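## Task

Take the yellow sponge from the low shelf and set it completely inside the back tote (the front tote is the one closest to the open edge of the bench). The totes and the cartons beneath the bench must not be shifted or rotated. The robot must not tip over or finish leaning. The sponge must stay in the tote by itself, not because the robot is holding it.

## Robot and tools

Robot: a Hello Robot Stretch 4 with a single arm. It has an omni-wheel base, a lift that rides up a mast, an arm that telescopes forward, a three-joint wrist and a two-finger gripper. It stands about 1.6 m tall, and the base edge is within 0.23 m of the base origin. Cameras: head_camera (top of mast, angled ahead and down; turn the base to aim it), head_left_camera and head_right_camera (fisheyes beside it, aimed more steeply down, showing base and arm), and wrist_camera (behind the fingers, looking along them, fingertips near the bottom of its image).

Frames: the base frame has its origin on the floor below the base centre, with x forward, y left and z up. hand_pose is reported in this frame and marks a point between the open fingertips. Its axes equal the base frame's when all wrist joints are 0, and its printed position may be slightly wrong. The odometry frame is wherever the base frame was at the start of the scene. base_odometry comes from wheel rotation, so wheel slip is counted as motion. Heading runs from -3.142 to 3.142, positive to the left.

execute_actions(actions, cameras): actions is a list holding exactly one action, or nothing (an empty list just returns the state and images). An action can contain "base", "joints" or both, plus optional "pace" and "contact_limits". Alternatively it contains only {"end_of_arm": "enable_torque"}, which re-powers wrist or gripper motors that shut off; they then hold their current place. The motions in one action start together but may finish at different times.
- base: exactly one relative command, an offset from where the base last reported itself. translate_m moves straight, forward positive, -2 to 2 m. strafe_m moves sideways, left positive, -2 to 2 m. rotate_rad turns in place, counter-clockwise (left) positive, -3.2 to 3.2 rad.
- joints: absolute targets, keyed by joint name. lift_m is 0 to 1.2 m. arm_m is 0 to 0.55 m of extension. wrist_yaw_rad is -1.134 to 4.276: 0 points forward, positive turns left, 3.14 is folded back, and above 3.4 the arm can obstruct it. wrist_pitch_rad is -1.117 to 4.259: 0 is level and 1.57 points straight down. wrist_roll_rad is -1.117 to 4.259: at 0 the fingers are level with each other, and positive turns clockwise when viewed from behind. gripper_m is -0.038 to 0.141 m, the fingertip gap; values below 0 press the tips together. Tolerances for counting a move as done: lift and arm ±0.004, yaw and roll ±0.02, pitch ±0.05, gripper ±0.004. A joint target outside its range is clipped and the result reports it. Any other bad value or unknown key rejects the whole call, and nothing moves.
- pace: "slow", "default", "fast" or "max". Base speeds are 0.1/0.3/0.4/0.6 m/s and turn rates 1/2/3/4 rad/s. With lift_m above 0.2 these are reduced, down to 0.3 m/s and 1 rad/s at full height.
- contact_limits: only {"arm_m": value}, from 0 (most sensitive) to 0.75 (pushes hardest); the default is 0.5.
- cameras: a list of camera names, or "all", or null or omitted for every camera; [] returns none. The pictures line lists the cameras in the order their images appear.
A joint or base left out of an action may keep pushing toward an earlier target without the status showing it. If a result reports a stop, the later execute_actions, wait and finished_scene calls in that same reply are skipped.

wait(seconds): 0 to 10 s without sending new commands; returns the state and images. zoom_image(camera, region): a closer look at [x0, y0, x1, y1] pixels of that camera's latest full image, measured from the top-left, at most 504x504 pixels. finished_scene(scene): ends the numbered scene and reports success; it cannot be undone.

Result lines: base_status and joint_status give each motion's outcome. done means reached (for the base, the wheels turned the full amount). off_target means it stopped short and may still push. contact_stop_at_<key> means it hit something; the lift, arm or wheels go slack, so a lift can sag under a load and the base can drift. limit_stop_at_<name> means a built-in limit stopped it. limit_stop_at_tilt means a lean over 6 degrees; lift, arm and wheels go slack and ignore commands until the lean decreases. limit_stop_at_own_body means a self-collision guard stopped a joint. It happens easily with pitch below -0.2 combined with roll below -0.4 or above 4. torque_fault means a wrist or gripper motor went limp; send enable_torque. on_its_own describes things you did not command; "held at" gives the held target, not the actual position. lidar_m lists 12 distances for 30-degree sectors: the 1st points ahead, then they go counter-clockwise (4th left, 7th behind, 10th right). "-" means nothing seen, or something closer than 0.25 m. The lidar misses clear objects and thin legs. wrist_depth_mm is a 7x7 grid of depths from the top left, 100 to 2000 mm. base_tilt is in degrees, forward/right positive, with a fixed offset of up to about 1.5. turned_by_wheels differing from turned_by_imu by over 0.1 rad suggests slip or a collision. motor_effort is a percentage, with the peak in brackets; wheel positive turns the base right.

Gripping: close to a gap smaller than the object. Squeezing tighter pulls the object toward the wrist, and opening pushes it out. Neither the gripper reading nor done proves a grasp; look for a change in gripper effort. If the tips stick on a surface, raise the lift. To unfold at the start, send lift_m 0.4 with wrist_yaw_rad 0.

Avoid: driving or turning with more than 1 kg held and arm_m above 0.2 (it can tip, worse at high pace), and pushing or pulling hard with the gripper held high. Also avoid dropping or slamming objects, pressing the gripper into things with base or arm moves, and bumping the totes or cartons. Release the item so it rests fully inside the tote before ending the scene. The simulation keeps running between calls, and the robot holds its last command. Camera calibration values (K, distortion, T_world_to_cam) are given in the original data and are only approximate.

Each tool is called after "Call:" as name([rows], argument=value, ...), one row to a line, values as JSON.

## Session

Call:
execute_actions(actions=[], cameras=["head_camera", "head_left_camera", "head_right_camera"])

Scene clock: 0.00 s.
base_odometry: x=+0.000 y=+0.000 heading=+0.000 (m, m, rad; odometry frame)
turned_by_wheels: +0.000 (rad since the last result)
turned_by_imu: +0.000 (rad since the last result)
base_tilt: forward=+0.4 right=-0.6 (deg)
lidar_m: 2.37 1.43 0.99 0.94 0.96 2.18 1.61 1.69 2.00 1.23 1.27 1.68
base_status: not commanded
joint_positions: lift_m=+0.263 arm_m=-0.002 wrist_yaw_rad=+3.183 wrist_pitch_rad=-0.005 wrist_roll_rad=+0.011 gripper_m=+0.057
joint_status: not commanded
motor_effort: lift_m=+17 arm_m=-1 wrist_yaw_rad=-1 wrist_pitch_rad=-7 wrist_roll_rad=-1 gripper_m=-2 wheel_0=+0 wheel_1=-1 wheel_2=+0 (%)
hand_pose: x=-0.1225 y=+0.0753 z=+0.4423 quat_wxyz=(-0.021, +0.002, +0.006, +1.000) (m; base frame)
wrist_depth_mm: - 141 209 - - - - / - - 139 - - - - / - 107 139 - - - - / - 116 139 - - - - / 189 141 - - - - - / 206 1808 1708 1618 209 1618 1537 / 204 1229 1098 1138 1118 1008 1078
pictures: head_camera, head_left_camera, head_right_camera
Images, in order (width x height): head_camera 420x560, head_left_camera 420x672, head_right_camera 420x672.

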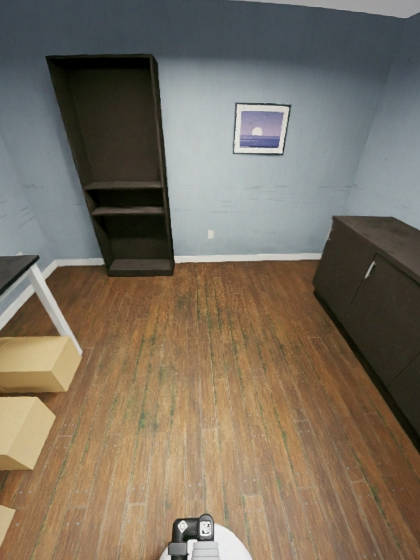

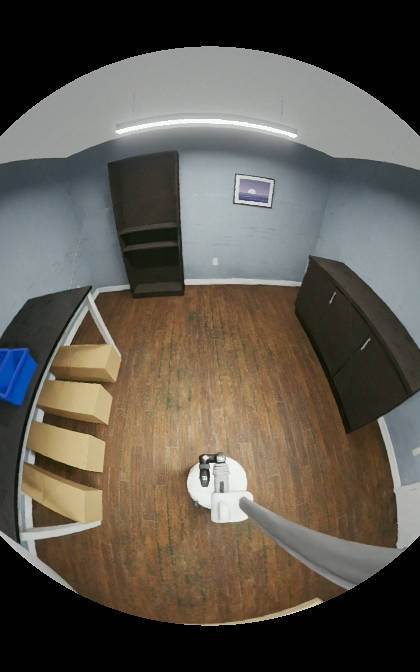

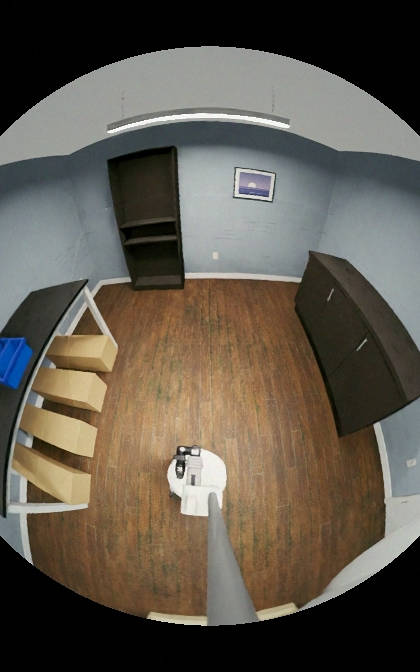

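Call:
execute_actions([
  {"base": {"rotate_rad": 3.14}, "joints": {"lift_m": 0.6, "wrist_yaw_rad": 0, "wrist_pitch_rad": 0.5, "gripper_m": 0.14}},
], cameras=["head_camera", "wrist_camera"])

Scene clock: 5.43 s.
base_odometry: x=+0.000 y=+0.000 heading=+3.139 (m, m, rad; odometry frame)
turned_by_wheels: +3.139 (rad since the last result)
turned_by_imu: +3.169 (rad since the last result)
base_tilt: forward=+0.3 right=-0.5 (deg)
lidar_m: 1.62 1.67 1.99 1.25 1.29 1.71 2.38 1.41 0.99 0.93 0.97 2.15
base_status: done
joint_positions: lift_m=+0.600 arm_m=-0.001 wrist_yaw_rad=+0.000 wrist_pitch_rad=+0.502 wrist_roll_rad=+0.011 gripper_m=+0.140
joint_status: all done
motor_effort: lift_m=+23(27) arm_m=-1(1) wrist_yaw_rad=-2(9) wrist_pitch_rad=-6(6) wrist_roll_rad=-1(1) gripper_m=+3(2) wheel_0=-1(8) wheel_1=-3(8) wheel_2=-3(14) (%)
hand_pose: x=+0.4224 y=-0.0873 z=+0.6391 quat_wxyz=(+0.969, +0.005, +0.248, -0.001) (m; base frame)
wrist_depth_mm: 1618 1708 1708 1708 1756 1708 1808 / 1808 1708 1808 1808 1756 1863 1863 / 1863 1661 1756 1808 1921 - - / 1921 1618 1661 1661 1618 1618 1537 / 1499 1430 1366 1366 1308 1255 1229 / 1138 1160 215 1098 1060 197 1025 / 991 946 931 167 904 878 878
pictures: head_camera, wrist_camera
camera_calibration (this result's frames):
wrist_camera: T_world_to_cam=[[0.0168134, -0.998269, -0.0563645, -0.0466335], [-0.460947, 0.0422858, -0.88642, 0.826646], [0.887269, 0.0408848, -0.459438, 0.147076], [0, 0, 0, 1]] pos_world=[0.251328, -0.0875213, 0.797699]
Images, in order (width x height): head_camera 420x560, wrist_camera 616x392.

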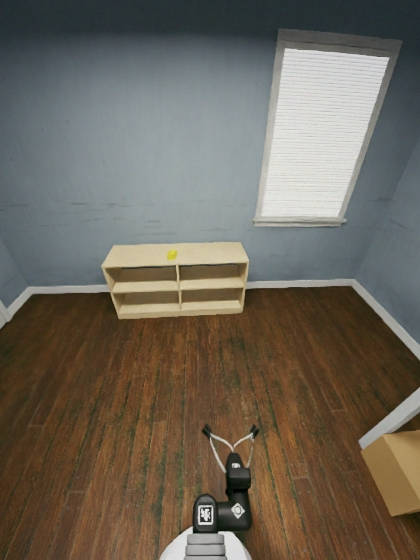

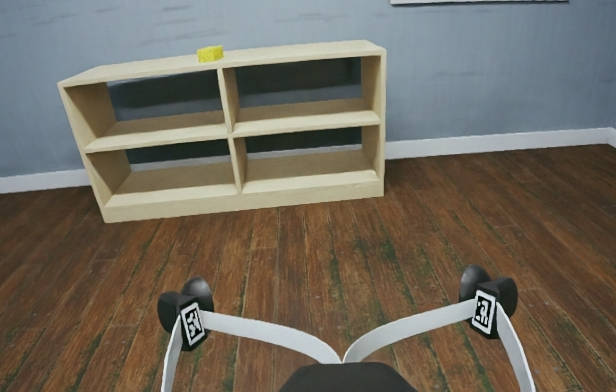

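Call:
execute_actions([
  {"base": {"strafe_m": 0.39}, "joints": {"lift_m": 0.62}, "pace": "fast"},
], cameras=[])

Call:
execute_actions([
  {"base": {"translate_m": 1.05}, "joints": {"arm_m": 0.08}, "pace": "fast"},
], cameras=["head_camera", "wrist_camera"])

Scene clock: 13.40 s.
base_odometry: x=-0.001 y=-0.390 heading=+3.140 (m, m, rad; odometry frame)
turned_by_wheels: +0.000 (rad since the last result)
turned_by_imu: +0.003 (rad since the last result)
base_tilt: forward=+0.4 right=-0.6 (deg)
lidar_m: 1.60 1.66 1.59 0.87 0.87 1.15 2.69 2.46 1.42 1.33 1.36 1.72
base_status: done
joint_positions: lift_m=+0.620 arm_m=-0.001 wrist_yaw_rad=+0.000 wrist_pitch_rad=+0.502 wrist_roll_rad=+0.011 gripper_m=+0.140
joint_status: all done
motor_effort: lift_m=+22(23) arm_m=-1(1) wrist_yaw_rad=-1(2) wrist_pitch_rad=-6(5) wrist_roll_rad=-1(1) gripper_m=+2(1) wheel_0=+2(12) wheel_1=-1(14) wheel_2=+0(2) (%)
hand_pose: x=+0.4223 y=-0.0874 z=+0.6591 quat_wxyz=(+0.969, +0.006, +0.248, -0.001) (m; base frame)
wrist_depth_mm: 1618 1708 1661 1661 1756 1756 1708 / 1708 1756 1708 1863 1863 1808 1808 / 1983 1983 1708 1661 1808 1983 - / 1863 1983 1618 1576 1618 1661 1576 / 1430 1499 1397 1366 1366 1281 1255 / 1182 1160 215 1118 1078 197 1042 / 1008 976 960 167 904 904 891
pictures: none
No camera images: the call's "cameras" was empty. Leave "cameras" out to get every camera's image.

Scene clock: 17.33 s.
base_odometry: x=-1.051 y=-0.388 heading=+3.140 (m, m, rad; odometry frame)
turned_by_wheels: +0.000 (rad since the last result)
turned_by_imu: -0.002 (rad since the last result)
base_tilt: forward=+0.4 right=-0.5 (deg)
lidar_m: 0.55 0.59 1.36 1.53 1.60 1.52 3.48 1.96 1.40 1.79 0.88 0.62
base_status: done
joint_positions: lift_m=+0.620 arm_m=+0.079 wrist_yaw_rad=+0.000 wrist_pitch_rad=+0.502 wrist_roll_rad=+0.011 gripper_m=+0.140
joint_status: all done
motor_effort: lift_m=+22(23) arm_m=+4(8) wrist_yaw_rad=-1(0) wrist_pitch_rad=-7(6) wrist_roll_rad=-1(1) gripper_m=-4(3) wheel_0=+1(5) wheel_1=+2(9) wheel_2=+0(17) (%)
hand_pose: x=+0.5031 y=-0.0874 z=+0.6591 quat_wxyz=(+0.969, +0.006, +0.248, -0.001) (m; base frame)
wrist_depth_mm: 603 609 627 627 640 647 647 / 647 647 661 676 683 691 691 / 683 691 640 603 574 564 539 / 484 473 455 368 415 407 399 / 366 357 351 342 336 336 340 / 621 609 215 621 397 196 597 / 585 569 554 167 517 517 512
pictures: head_camera, wrist_camera
camera_calibration (this result's frames):
wrist_camera: T_world_to_cam=[[0.0165998, -0.998272, -0.0563661, -0.0468075], [-0.461016, 0.0423822, -0.886379, 0.881641], [0.887237, 0.0406993, -0.459516, 0.0846685], [0, 0, 0, 1]] pos_world=[0.332106, -0.0875385, 0.817737]
Images, in order (width x height): head_camera 420x560, wrist_camera 616x392.

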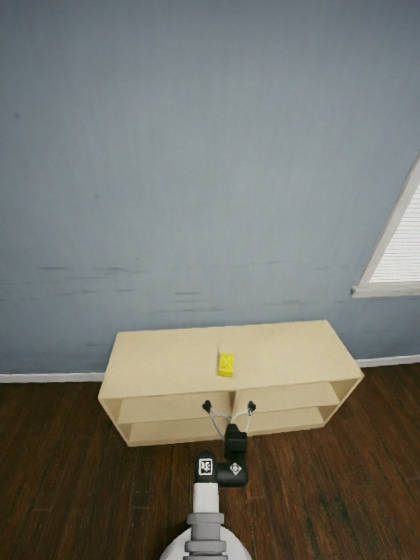

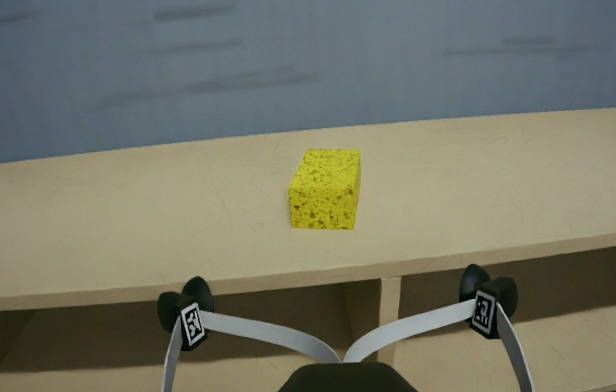

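Call:
execute_actions([
  {"joints": {"arm_m": 0.27, "lift_m": 0.594}},
], cameras=["wrist_camera"])

Scene clock: 24.03 s.
base_odometry: x=-1.051 y=-0.388 heading=+3.140 (m, m, rad; odometry frame)
turned_by_wheels: +0.000 (rad since the last result)
turned_by_imu: +0.001 (rad since the last result)
base_tilt: forward=+0.3 right=-0.6 (deg)
lidar_m: 0.56 0.58 1.36 1.53 1.58 1.50 3.49 1.96 1.42 1.80 0.87 0.62
base_status: not commanded
joint_positions: lift_m=+0.594 arm_m=+0.269 wrist_yaw_rad=+0.000 wrist_pitch_rad=+0.502 wrist_roll_rad=+0.011 gripper_m=+0.140
joint_status: all done
motor_effort: lift_m=+13(18) arm_m=+4(7) wrist_yaw_rad=-2(1) wrist_pitch_rad=-6(6) wrist_roll_rad=-1(1) gripper_m=-2(1) wheel_0=+1(1) wheel_1=+2(2) wheel_2=+0(0) (%)
hand_pose: x=+0.6931 y=-0.0874 z=+0.6339 quat_wxyz=(+0.969, +0.006, +0.248, -0.001) (m; base frame)
wrist_depth_mm: 436 439 445 449 455 462 466 / 466 477 480 484 488 492 496 / 496 504 517 512 512 521 477 / 424 410 392 379 368 353 345 / 320 314 306 232 264 281 276 / 256 252 215 183 186 197 227 / 220 211 210 167 194 196 -
pictures: wrist_camera
camera_calibration (this result's frames):
wrist_camera: T_world_to_cam=[[0.0166395, -0.998271, -0.0563662, -0.0514001], [-0.461024, 0.0423637, -0.886376, 0.946859], [0.887232, 0.040735, -0.459522, -0.0954586], [0, 0, 0, 1]] pos_world=[0.522074, -0.0875352, 0.79251]
Images, in order (width x height): wrist_camera 616x392.

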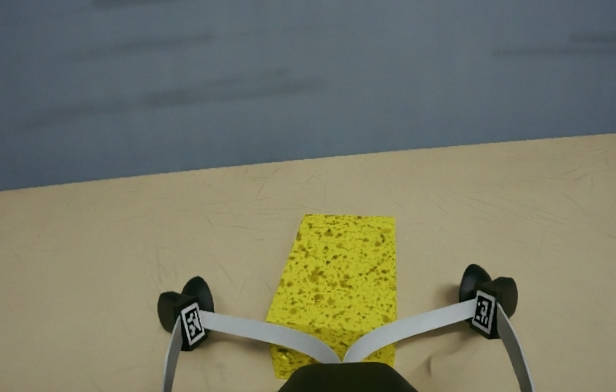

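Call:
execute_actions([
  {"joints": {"gripper_m": 0.01}},
], cameras=[])

Call:
execute_actions([
  {"joints": {"lift_m": 0.68}},
], cameras=["wrist_camera", "head_right_camera"])

Scene clock: 32.13 s.
base_odometry: x=-1.051 y=-0.388 heading=+3.140 (m, m, rad; odometry frame)
turned_by_wheels: +0.000 (rad since the last result)
turned_by_imu: +0.001 (rad since the last result)
base_tilt: forward=+0.3 right=-0.6 (deg)
lidar_m: 0.56 0.58 1.37 1.52 1.60 1.51 3.48 1.96 1.41 1.80 0.91 0.62
base_status: not commanded
joint_positions: lift_m=+0.594 arm_m=+0.269 wrist_yaw_rad=+0.000 wrist_pitch_rad=+0.502 wrist_roll_rad=+0.011 gripper_m=+0.010
joint_status: all done
motor_effort: lift_m=+13(13) arm_m=+4(4) wrist_yaw_rad=-1(1) wrist_pitch_rad=-4(5) wrist_roll_rad=-1(1) gripper_m=-19(23) wheel_0=+1(1) wheel_1=+2(3) wheel_2=+0(0) (%)
hand_pose: x=+0.6931 y=-0.0874 z=+0.6339 quat_wxyz=(+0.969, +0.006, +0.248, -0.001) (m; base frame)
wrist_depth_mm: 436 439 452 452 455 466 466 / 462 473 477 480 484 496 496 / 500 508 512 508 512 517 473 / 424 413 394 384 368 355 347 / 320 315 307 216 264 281 276 / 255 254 241 175 179 228 227 / 220 212 202 164 165 190 -
pictures: none
No camera images: the call's "cameras" was empty. Leave "cameras" out to get every camera's image.

Scene clock: 33.50 s.
base_odometry: x=-1.051 y=-0.388 heading=+3.140 (m, m, rad; odometry frame)
turned_by_wheels: +0.000 (rad since the last result)
turned_by_imu: +0.000 (rad since the last result)
base_tilt: forward=+0.3 right=-0.6 (deg)
lidar_m: 0.57 0.58 1.33 1.53 1.58 1.52 3.49 1.96 1.40 1.81 0.89 0.62
base_status: not commanded
joint_positions: lift_m=+0.680 arm_m=+0.269 wrist_yaw_rad=+0.000 wrist_pitch_rad=+0.502 wrist_roll_rad=+0.011 gripper_m=+0.010
joint_status: all done
motor_effort: lift_m=+23(24) arm_m=+4(4) wrist_yaw_rad=-1(1) wrist_pitch_rad=-5(5) wrist_roll_rad=-1(1) gripper_m=-20(21) wheel_0=+1(1) wheel_1=+2(3) wheel_2=+0(1) (%)
hand_pose: x=+0.6931 y=-0.0874 z=+0.7190 quat_wxyz=(+0.969, +0.006, +0.248, -0.001) (m; base frame)
wrist_depth_mm: 436 439 445 452 462 462 466 / 466 473 469 488 488 496 492 / 500 504 508 521 525 530 539 / 530 549 554 554 559 559 512 / 473 466 452 216 392 413 402 / 375 375 355 175 180 334 336 / 324 312 298 164 165 282 282
pictures: head_right_camera, wrist_camera
camera_calibration (this result's frames):
wrist_camera: T_world_to_cam=[[0.0165889, -0.998272, -0.0563639, -0.0465806], [-0.460897, 0.0423907, -0.886441, 1.02233], [0.887298, 0.0406831, -0.459398, -0.056472], [0, 0, 0, 1]] pos_world=[0.522069, -0.08754, 0.877666]
Images, in order (width x height): head_right_camera 420x672, wrist_camera 616x392.

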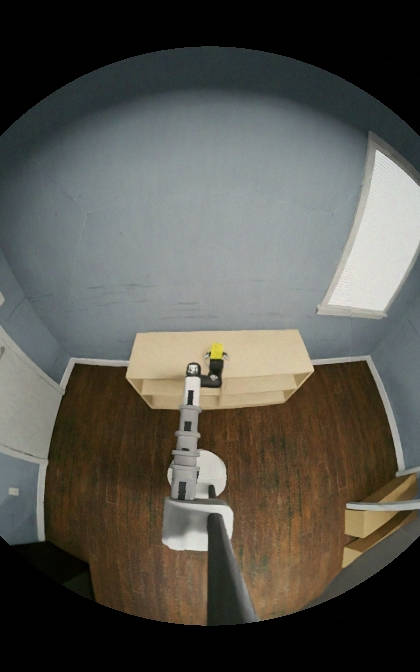

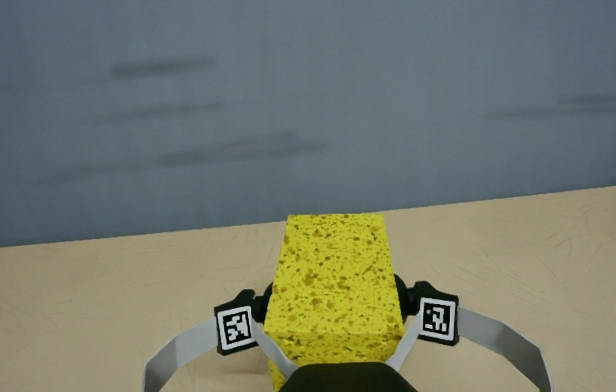

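Call:
execute_actions([
  {"base": {"translate_m": -1.6}, "joints": {"arm_m": 0.0, "lift_m": 1.12}, "pace": "fast"},
], cameras=[])

Call:
execute_actions([
  {"base": {"rotate_rad": -1.49}},
], cameras=["head_camera", "head_left_camera"])

Scene clock: 44.60 s.
base_odometry: x=+0.549 y=-0.391 heading=+3.140 (m, m, rad; odometry frame)
turned_by_wheels: +0.000 (rad since the last result)
turned_by_imu: +0.006 (rad since the last result)
base_tilt: forward=+0.3 right=-0.7 (deg)
lidar_m: 2.17 2.15 0.86 0.81 0.85 1.13 2.16 1.95 1.43 1.34 1.40 2.33
base_status: done
joint_positions: lift_m=+1.120 arm_m=+0.001 wrist_yaw_rad=+0.000 wrist_pitch_rad=+0.502 wrist_roll_rad=+0.011 gripper_m=+0.010
joint_status: all done
motor_effort: lift_m=+23(25) arm_m=-4(5) wrist_yaw_rad=+0(2) wrist_pitch_rad=-5(8) wrist_roll_rad=-1(1) gripper_m=-17(20) wheel_0=-2(6) wheel_1=-2(9) wheel_2=+1(14) (%)
hand_pose: x=+0.4244 y=-0.0875 z=+1.1590 quat_wxyz=(+0.969, +0.006, +0.249, -0.001) (m; base frame)
wrist_depth_mm: - - - - - - - / - - - - - - - / - - - - - - - / - - - - - - - / - - - 216 1983 - - / 1921 1983 1756 175 179 1708 1708 / 1618 1537 1537 164 165 1397 1464
pictures: none
No camera images: the call's "cameras" was empty. Leave "cameras" out to get every camera's image.

Scene clock: 47.07 s.
base_odometry: x=+0.549 y=-0.391 heading=+1.650 (m, m, rad; odometry frame)
turned_by_wheels: -1.489 (rad since the last result)
turned_by_imu: -1.503 (rad since the last result)
base_tilt: forward=+0.3 right=-0.6 (deg)
lidar_m: 1.35 1.43 2.27 2.18 1.99 0.86 0.82 0.89 1.24 2.12 1.94 1.40
base_status: done
joint_positions: lift_m=+1.120 arm_m=+0.001 wrist_yaw_rad=+0.000 wrist_pitch_rad=+0.502 wrist_roll_rad=+0.011 gripper_m=+0.010
joint_status: not commanded
motor_effort: lift_m=+22(23) arm_m=-4(4) wrist_yaw_rad=-1(1) wrist_pitch_rad=-6(7) wrist_roll_rad=-1(1) gripper_m=-22(18) wheel_0=+1(4) wheel_1=+2(8) wheel_2=+4(10) (%)
hand_pose: x=+0.4245 y=-0.0874 z=+1.1590 quat_wxyz=(+0.969, +0.006, +0.249, -0.001) (m; base frame)
wrist_depth_mm: 1921 1863 1983 1863 1921 1863 1863 / - - 1983 1808 1863 1983 1983 / 1430 1366 1281 1255 1229 1205 - / - - - - - - - / - 1921 1863 216 1537 1756 - / 1921 1661 1537 175 179 1537 1661 / 1618 1537 1499 164 165 1397 1464
pictures: head_camera, head_left_camera
Images, in order (width x height): head_camera 420x560, head_left_camera 420x672.

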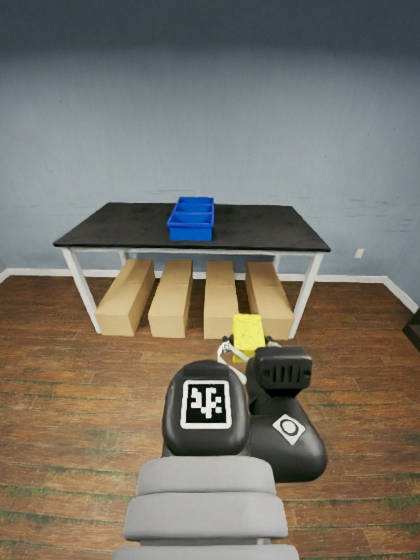

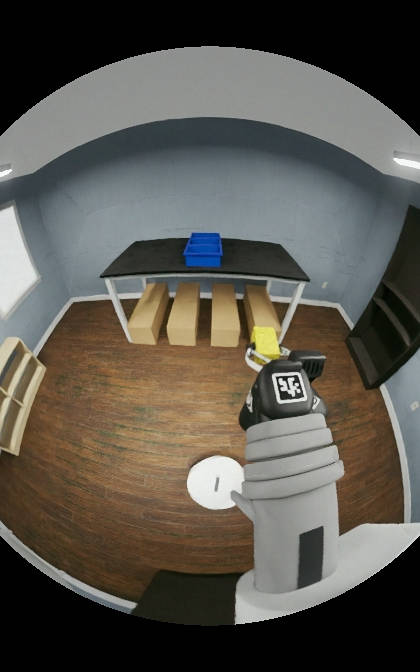

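Call:
execute_actions([
  {"base": {"strafe_m": 0.19}, "joints": {"lift_m": 1.2}},
], cameras=[])

Call:
execute_actions([
  {"base": {"translate_m": 0.97}, "joints": {"arm_m": 0.2}},
], cameras=["head_left_camera", "head_right_camera", "wrist_camera"])

Scene clock: 54.97 s.
base_odometry: x=+0.360 y=-0.406 heading=+1.651 (m, m, rad; odometry frame)
turned_by_wheels: +0.000 (rad since the last result)
turned_by_imu: +0.002 (rad since the last result)
base_tilt: forward=+0.3 right=-0.6 (deg)
lidar_m: 1.36 1.44 2.07 1.98 2.01 0.83 0.81 0.86 1.25 2.31 2.14 1.41
base_status: done
joint_positions: lift_m=+1.200 arm_m=+0.001 wrist_yaw_rad=+0.000 wrist_pitch_rad=+0.502 wrist_roll_rad=+0.011 gripper_m=+0.010
joint_status: all done
motor_effort: lift_m=+23(24) arm_m=-4(4) wrist_yaw_rad=-1(1) wrist_pitch_rad=-6(6) wrist_roll_rad=-1(1) gripper_m=-22(20) wheel_0=+1(9) wheel_1=+1(11) wheel_2=+0(2) (%)
hand_pose: x=+0.4245 y=-0.0874 z=+1.2389 quat_wxyz=(+0.969, +0.006, +0.249, -0.001) (m; base frame)
wrist_depth_mm: 1921 1921 1921 1863 1863 1921 1808 / - - - 1863 1983 - - / - 1576 1499 1255 1397 1308 1281 / - - - - - - - / - - - 215 1756 1863 - / - 1756 1576 174 180 1464 1708 / 1756 1661 1661 163 165 1499 1576
pictures: none
No camera images: the call's "cameras" was empty. Leave "cameras" out to get every camera's image.

Scene clock: 59.67 s.
base_odometry: x=+0.282 y=+0.561 heading=+1.651 (m, m, rad; odometry frame)
turned_by_wheels: +0.000 (rad since the last result)
turned_by_imu: -0.002 (rad since the last result)
base_tilt: forward=+0.4 right=-0.6 (deg)
lidar_m: 0.39 0.41 0.59 2.00 2.06 2.54 1.79 1.87 2.44 2.04 0.54 0.41
base_status: done
joint_positions: lift_m=+1.200 arm_m=+0.199 wrist_yaw_rad=+0.000 wrist_pitch_rad=+0.502 wrist_roll_rad=+0.011 gripper_m=+0.010
joint_status: all done
motor_effort: lift_m=+22(23) arm_m=+4(5) wrist_yaw_rad=-1(0) wrist_pitch_rad=-6(6) wrist_roll_rad=-1(1) gripper_m=-20(18) wheel_0=+2(6) wheel_1=+2(7) wheel_2=-4(14) (%)
hand_pose: x=+0.6231 y=-0.0874 z=+1.2390 quat_wxyz=(+0.969, +0.006, +0.248, -0.001) (m; base frame)
wrist_depth_mm: 809 798 820 798 788 798 788 / 878 878 866 878 854 842 842 / 946 946 931 931 917 917 917 / 1008 991 991 976 976 960 946 / 878 854 788 216 554 768 750 / 691 676 535 175 180 621 603 / 591 569 427 164 165 424 521
pictures: head_left_camera, head_right_camera, wrist_camera
camera_calibration (this result's frames):
wrist_camera: T_world_to_cam=[[0.0165405, -0.998273, -0.0563678, -0.0160818], [-0.461248, 0.0424004, -0.886258, 1.451], [0.887117, 0.0406587, -0.45975, 0.245092], [0, 0, 0, 1]] pos_world=[0.452112, -0.087542, 1.39773]
Images, in order (width x height): head_left_camera 420x672, head_right_camera 420x672, wrist_camera 616x392.

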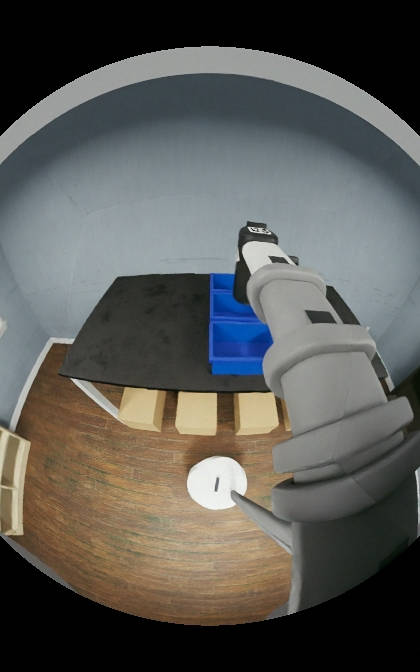

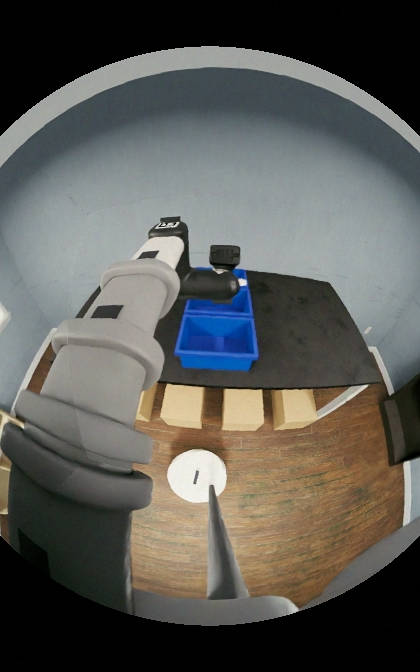

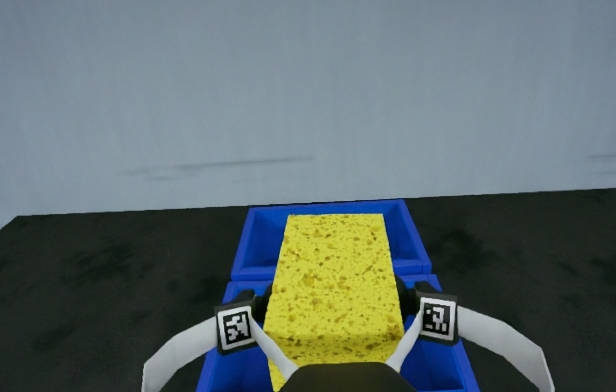

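Call:
execute_actions([
  {"base": {"translate_m": 0.09}, "joints": {"arm_m": 0.53, "wrist_pitch_rad": 0.7}},
], cameras=["head_right_camera", "wrist_camera"])

Scene clock: 67.03 s.
base_odometry: x=+0.275 y=+0.650 heading=+1.651 (m, m, rad; odometry frame)
turned_by_wheels: +0.000 (rad since the last result)
turned_by_imu: +0.001 (rad since the last result)
base_tilt: forward=+0.4 right=-0.6 (deg)
lidar_m: 0.30 0.32 0.46 2.00 2.06 2.64 1.88 1.98 2.45 2.03 0.42 0.31
base_status: done
joint_positions: lift_m=+1.200 arm_m=+0.529 wrist_yaw_rad=+0.000 wrist_pitch_rad=+0.702 wrist_roll_rad=+0.011 gripper_m=+0.010
joint_status: all done
motor_effort: lift_m=+22(22) arm_m=+4(6) wrist_yaw_rad=-1(0) wrist_pitch_rad=-5(7) wrist_roll_rad=-1(1) gripper_m=-19(21) wheel_0=+1(7) wheel_1=+3(7) wheel_2=-3(12) (%)
hand_pose: x=+0.9205 y=-0.0874 z=+1.1917 quat_wxyz=(+0.939, +0.005, +0.344, -0.002) (m; base frame)
wrist_depth_mm: 430 427 427 424 427 424 421 / 469 466 466 469 466 466 459 / 521 521 521 521 521 512 508 / 591 585 585 569 580 574 580 / 640 634 627 215 569 585 574 / 559 549 530 175 180 508 500 / 500 480 359 164 165 342 449
pictures: head_right_camera, wrist_camera
camera_calibration (this result's frames):
wrist_camera: T_world_to_cam=[[0.00515273, -0.998273, -0.0585163, -0.0106059], [-0.627794, 0.0423188, -0.777229, 1.56958], [0.778363, 0.040741, -0.626492, 0.258264], [0, 0, 0, 1]] pos_world=[0.784406, -0.0875323, 1.3811]
Images, in order (width x height): head_right_camera 420x672, wrist_camera 616x392.

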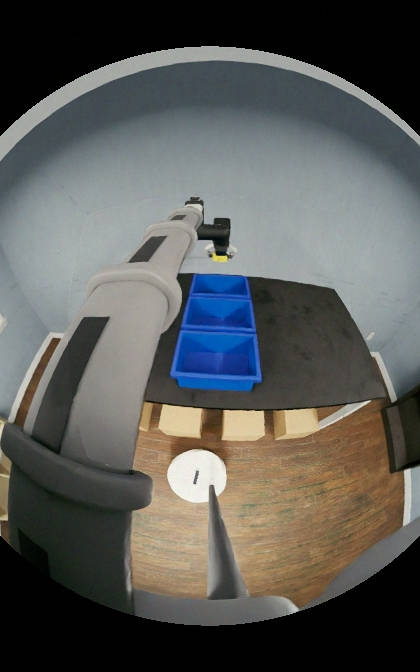

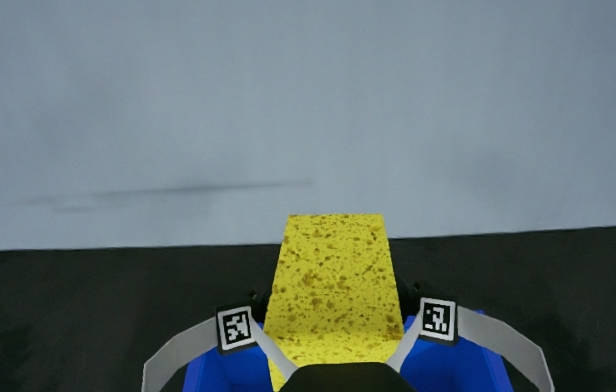

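Call:
execute_actions([
  {"joints": {"arm_m": 0.515, "lift_m": 1.04}},
], cameras=["head_right_camera", "wrist_camera"])

Scene clock: 73.23 s.
base_odometry: x=+0.275 y=+0.650 heading=+1.651 (m, m, rad; odometry frame)
turned_by_wheels: +0.000 (rad since the last result)
turned_by_imu: +0.001 (rad since the last result)
base_tilt: forward=+0.4 right=-0.6 (deg)
lidar_m: 0.28 0.32 0.46 2.00 2.06 2.64 1.90 1.99 2.43 2.04 0.41 0.31
base_status: not commanded
joint_positions: lift_m=+1.040 arm_m=+0.516 wrist_yaw_rad=+0.000 wrist_pitch_rad=+0.702 wrist_roll_rad=+0.011 gripper_m=+0.010
joint_status: all done
motor_effort: lift_m=+13(20) arm_m=-4(5) wrist_yaw_rad=-1(1) wrist_pitch_rad=-4(3) wrist_roll_rad=-1(1) gripper_m=-22(20) wheel_0=+1(1) wheel_1=+3(3) wheel_2=-3(3) (%)
hand_pose: x=+0.9070 y=-0.0874 z=+1.0324 quat_wxyz=(+0.939, +0.005, +0.344, -0.002) (m; base frame)
wrist_depth_mm: 439 439 436 436 436 433 433 / 480 477 484 484 477 477 469 / 535 539 544 539 521 517 508 / 517 508 488 289 290 283 445 / 430 296 315 216 297 309 244 / 368 248 309 176 179 270 234 / 324 201 300 164 165 287 220
pictures: head_right_camera, wrist_camera
camera_calibration (this result's frames):
wrist_camera: T_world_to_cam=[[0.0050047, -0.998274, -0.0585164, -0.0197534], [-0.627791, 0.0424117, -0.777225, 1.43729], [0.778366, 0.0406259, -0.626495, 0.169044], [0, 0, 0, 1]] pos_world=[0.770839, -0.0875448, 1.22185]
Images, in order (width x height): head_right_camera 420x672, wrist_camera 616x392.

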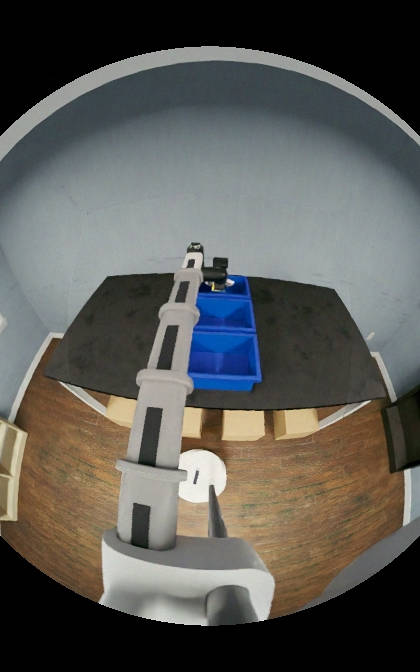

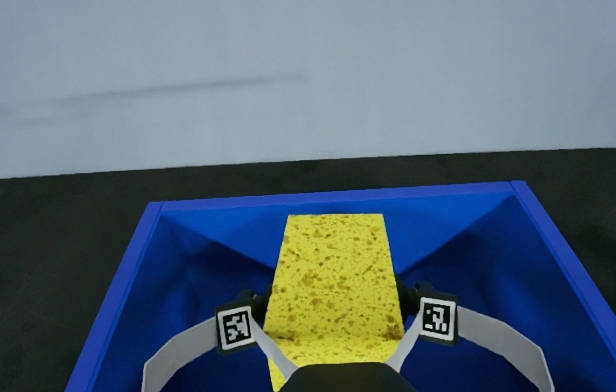

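Call:
execute_actions([
  {"joints": {"arm_m": 0.55, "wrist_pitch_rad": 0.9, "lift_m": 1.035}, "pace": "slow"},
], cameras=["wrist_camera"])

Call:
execute_actions([
  {"joints": {"gripper_m": 0.11}},
], cameras=[])

Call:
execute_actions([
  {"joints": {"lift_m": 1.18}},
], cameras=["wrist_camera", "head_right_camera"])

Scene clock: 83.40 s.
base_odometry: x=+0.275 y=+0.650 heading=+1.651 (m, m, rad; odometry frame)
turned_by_wheels: +0.000 (rad since the last result)
turned_by_imu: +0.001 (rad since the last result)
base_tilt: forward=+0.4 right=-0.6 (deg)
lidar_m: 0.30 0.31 0.46 2.00 2.08 2.63 1.90 1.99 2.44 2.04 0.43 0.30
base_status: not commanded
joint_positions: lift_m=+1.035 arm_m=+0.548 wrist_yaw_rad=+0.000 wrist_pitch_rad=+0.901 wrist_roll_rad=+0.011 gripper_m=+0.010
joint_status: all done
joint sent to its limit — the command would take arm_m past its upper limit, so that joint was sent only as far as its limit.
motor_effort: lift_m=+13(16) arm_m=+4(7) wrist_yaw_rad=-1(1) wrist_pitch_rad=-3(3) wrist_roll_rad=-1(1) gripper_m=-17(18) wheel_0=+1(1) wheel_1=+3(3) wheel_2=-3(3) (%)
hand_pose: x=+0.8976 y=-0.0874 z=+0.9875 quat_wxyz=(+0.900, +0.005, +0.435, -0.002) (m; base frame)
wrist_depth_mm: 439 439 442 445 442 439 439 / 496 484 480 477 466 459 452 / 449 430 250 250 245 244 236 / 387 242 286 278 289 283 232 / 338 236 322 216 300 303 236 / 180 229 290 175 180 270 236 / 165 197 263 163 165 250 222
pictures: wrist_camera
camera_calibration (this result's frames):
wrist_camera: T_world_to_cam=[[-0.00668077, -0.998274, -0.0583437, -0.0120182], [-0.769238, 0.0424095, -0.637554, 1.38554], [0.638928, 0.0406208, -0.768194, 0.413275], [0, 0, 0, 1]] pos_world=[0.801674, -0.087545, 1.20013]
Images, in order (width x height): wrist_camera 616x392.

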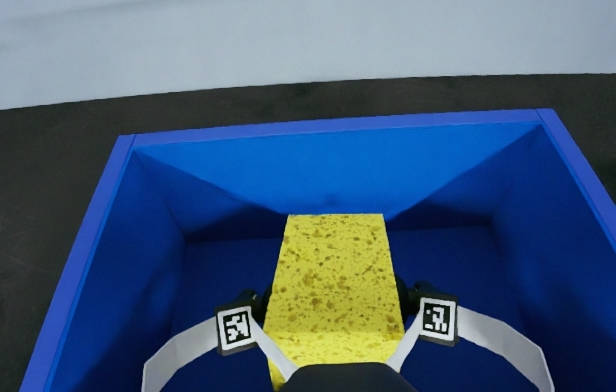

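Scene clock: 85.23 s.
base_odometry: x=+0.275 y=+0.650 heading=+1.651 (m, m, rad; odometry frame)
turned_by_wheels: +0.000 (rad since the last result)
turned_by_imu: +0.000 (rad since the last result)
base_tilt: forward=+0.4 right=-0.6 (deg)
lidar_m: 0.28 0.31 0.47 2.01 2.07 2.64 1.90 1.97 2.45 2.04 0.44 0.31
base_status: not commanded
joint_positions: lift_m=+1.035 arm_m=+0.548 wrist_yaw_rad=+0.000 wrist_pitch_rad=+0.901 wrist_roll_rad=+0.011 gripper_m=+0.110
joint_status: all done
motor_effort: lift_m=+13(13) arm_m=+4(4) wrist_yaw_rad=-1(1) wrist_pitch_rad=-3(2) wrist_roll_rad=-1(1) gripper_m=-3(16) wheel_0=+1(1) wheel_1=+3(3) wheel_2=-3(3) (%)
hand_pose: x=+0.8976 y=-0.0874 z=+0.9875 quat_wxyz=(+0.900, +0.005, +0.435, -0.002) (m; base frame)
wrist_depth_mm: 439 442 439 445 442 439 436 / 492 484 480 477 469 455 449 / 449 430 250 251 244 244 236 / 389 240 285 289 289 285 232 / 338 236 320 320 315 304 235 / 180 229 216 246 241 210 236 / 165 224 265 171 254 254 236
pictures: none
No camera images: the call's "cameras" was empty. Leave "cameras" out to get every camera's image.

Scene clock: 86.90 s.
base_odometry: x=+0.275 y=+0.650 heading=+1.651 (m, m, rad; odometry frame)
turned_by_wheels: +0.000 (rad since the last result)
turned_by_imu: +0.000 (rad since the last result)
base_tilt: forward=+0.4 right=-0.6 (deg)
lidar_m: 0.29 0.31 0.43 1.99 2.08 2.61 1.90 1.99 2.43 2.04 0.43 0.30
base_status: not commanded
joint_positions: lift_m=+1.180 arm_m=+0.548 wrist_yaw_rad=+0.000 wrist_pitch_rad=+0.901 wrist_roll_rad=+0.011 gripper_m=+0.110
joint_status: all done
motor_effort: lift_m=+23(22) arm_m=+4(4) wrist_yaw_rad=-1(1) wrist_pitch_rad=-3(3) wrist_roll_rad=-1(1) gripper_m=+1(2) wheel_0=+1(1) wheel_1=+3(3) wheel_2=-3(3) (%)
hand_pose: x=+0.8976 y=-0.0874 z=+1.1316 quat_wxyz=(+0.900, +0.005, +0.435, -0.002) (m; base frame)
wrist_depth_mm: 439 439 445 445 445 439 442 / 492 492 504 504 504 500 500 / 574 585 580 580 580 569 554 / 591 574 559 559 539 530 521 / 517 508 384 373 375 373 466 / 466 455 216 430 418 209 415 / 427 415 399 170 384 342 387
pictures: head_right_camera, wrist_camera
camera_calibration (this result's frames):
wrist_camera: T_world_to_cam=[[-0.00668417, -0.998274, -0.0583435, -0.00360524], [-0.769271, 0.0424099, -0.637513, 1.47742], [0.638887, 0.0406208, -0.768227, 0.524085], [0, 0, 0, 1]] pos_world=[0.801681, -0.087545, 1.34428]
Images, in order (width x height): head_right_camera 420x672, wrist_camera 616x392.

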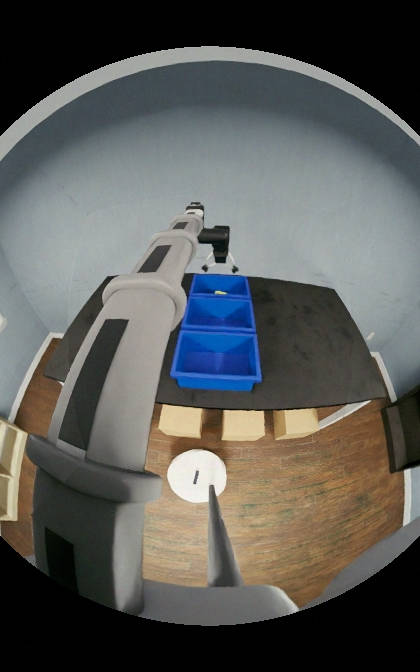

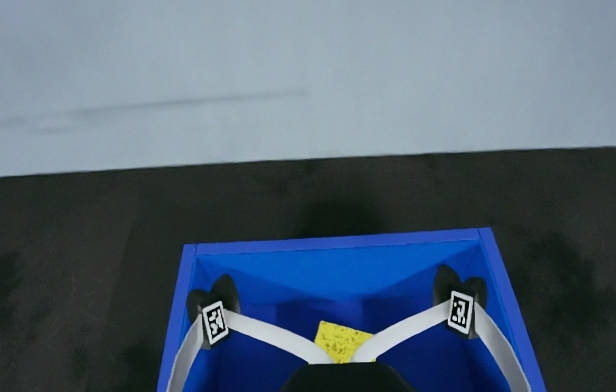

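The sponge is in the back tote.

Call:
finished_scene(scene=2)

The scene is finished: the task was done.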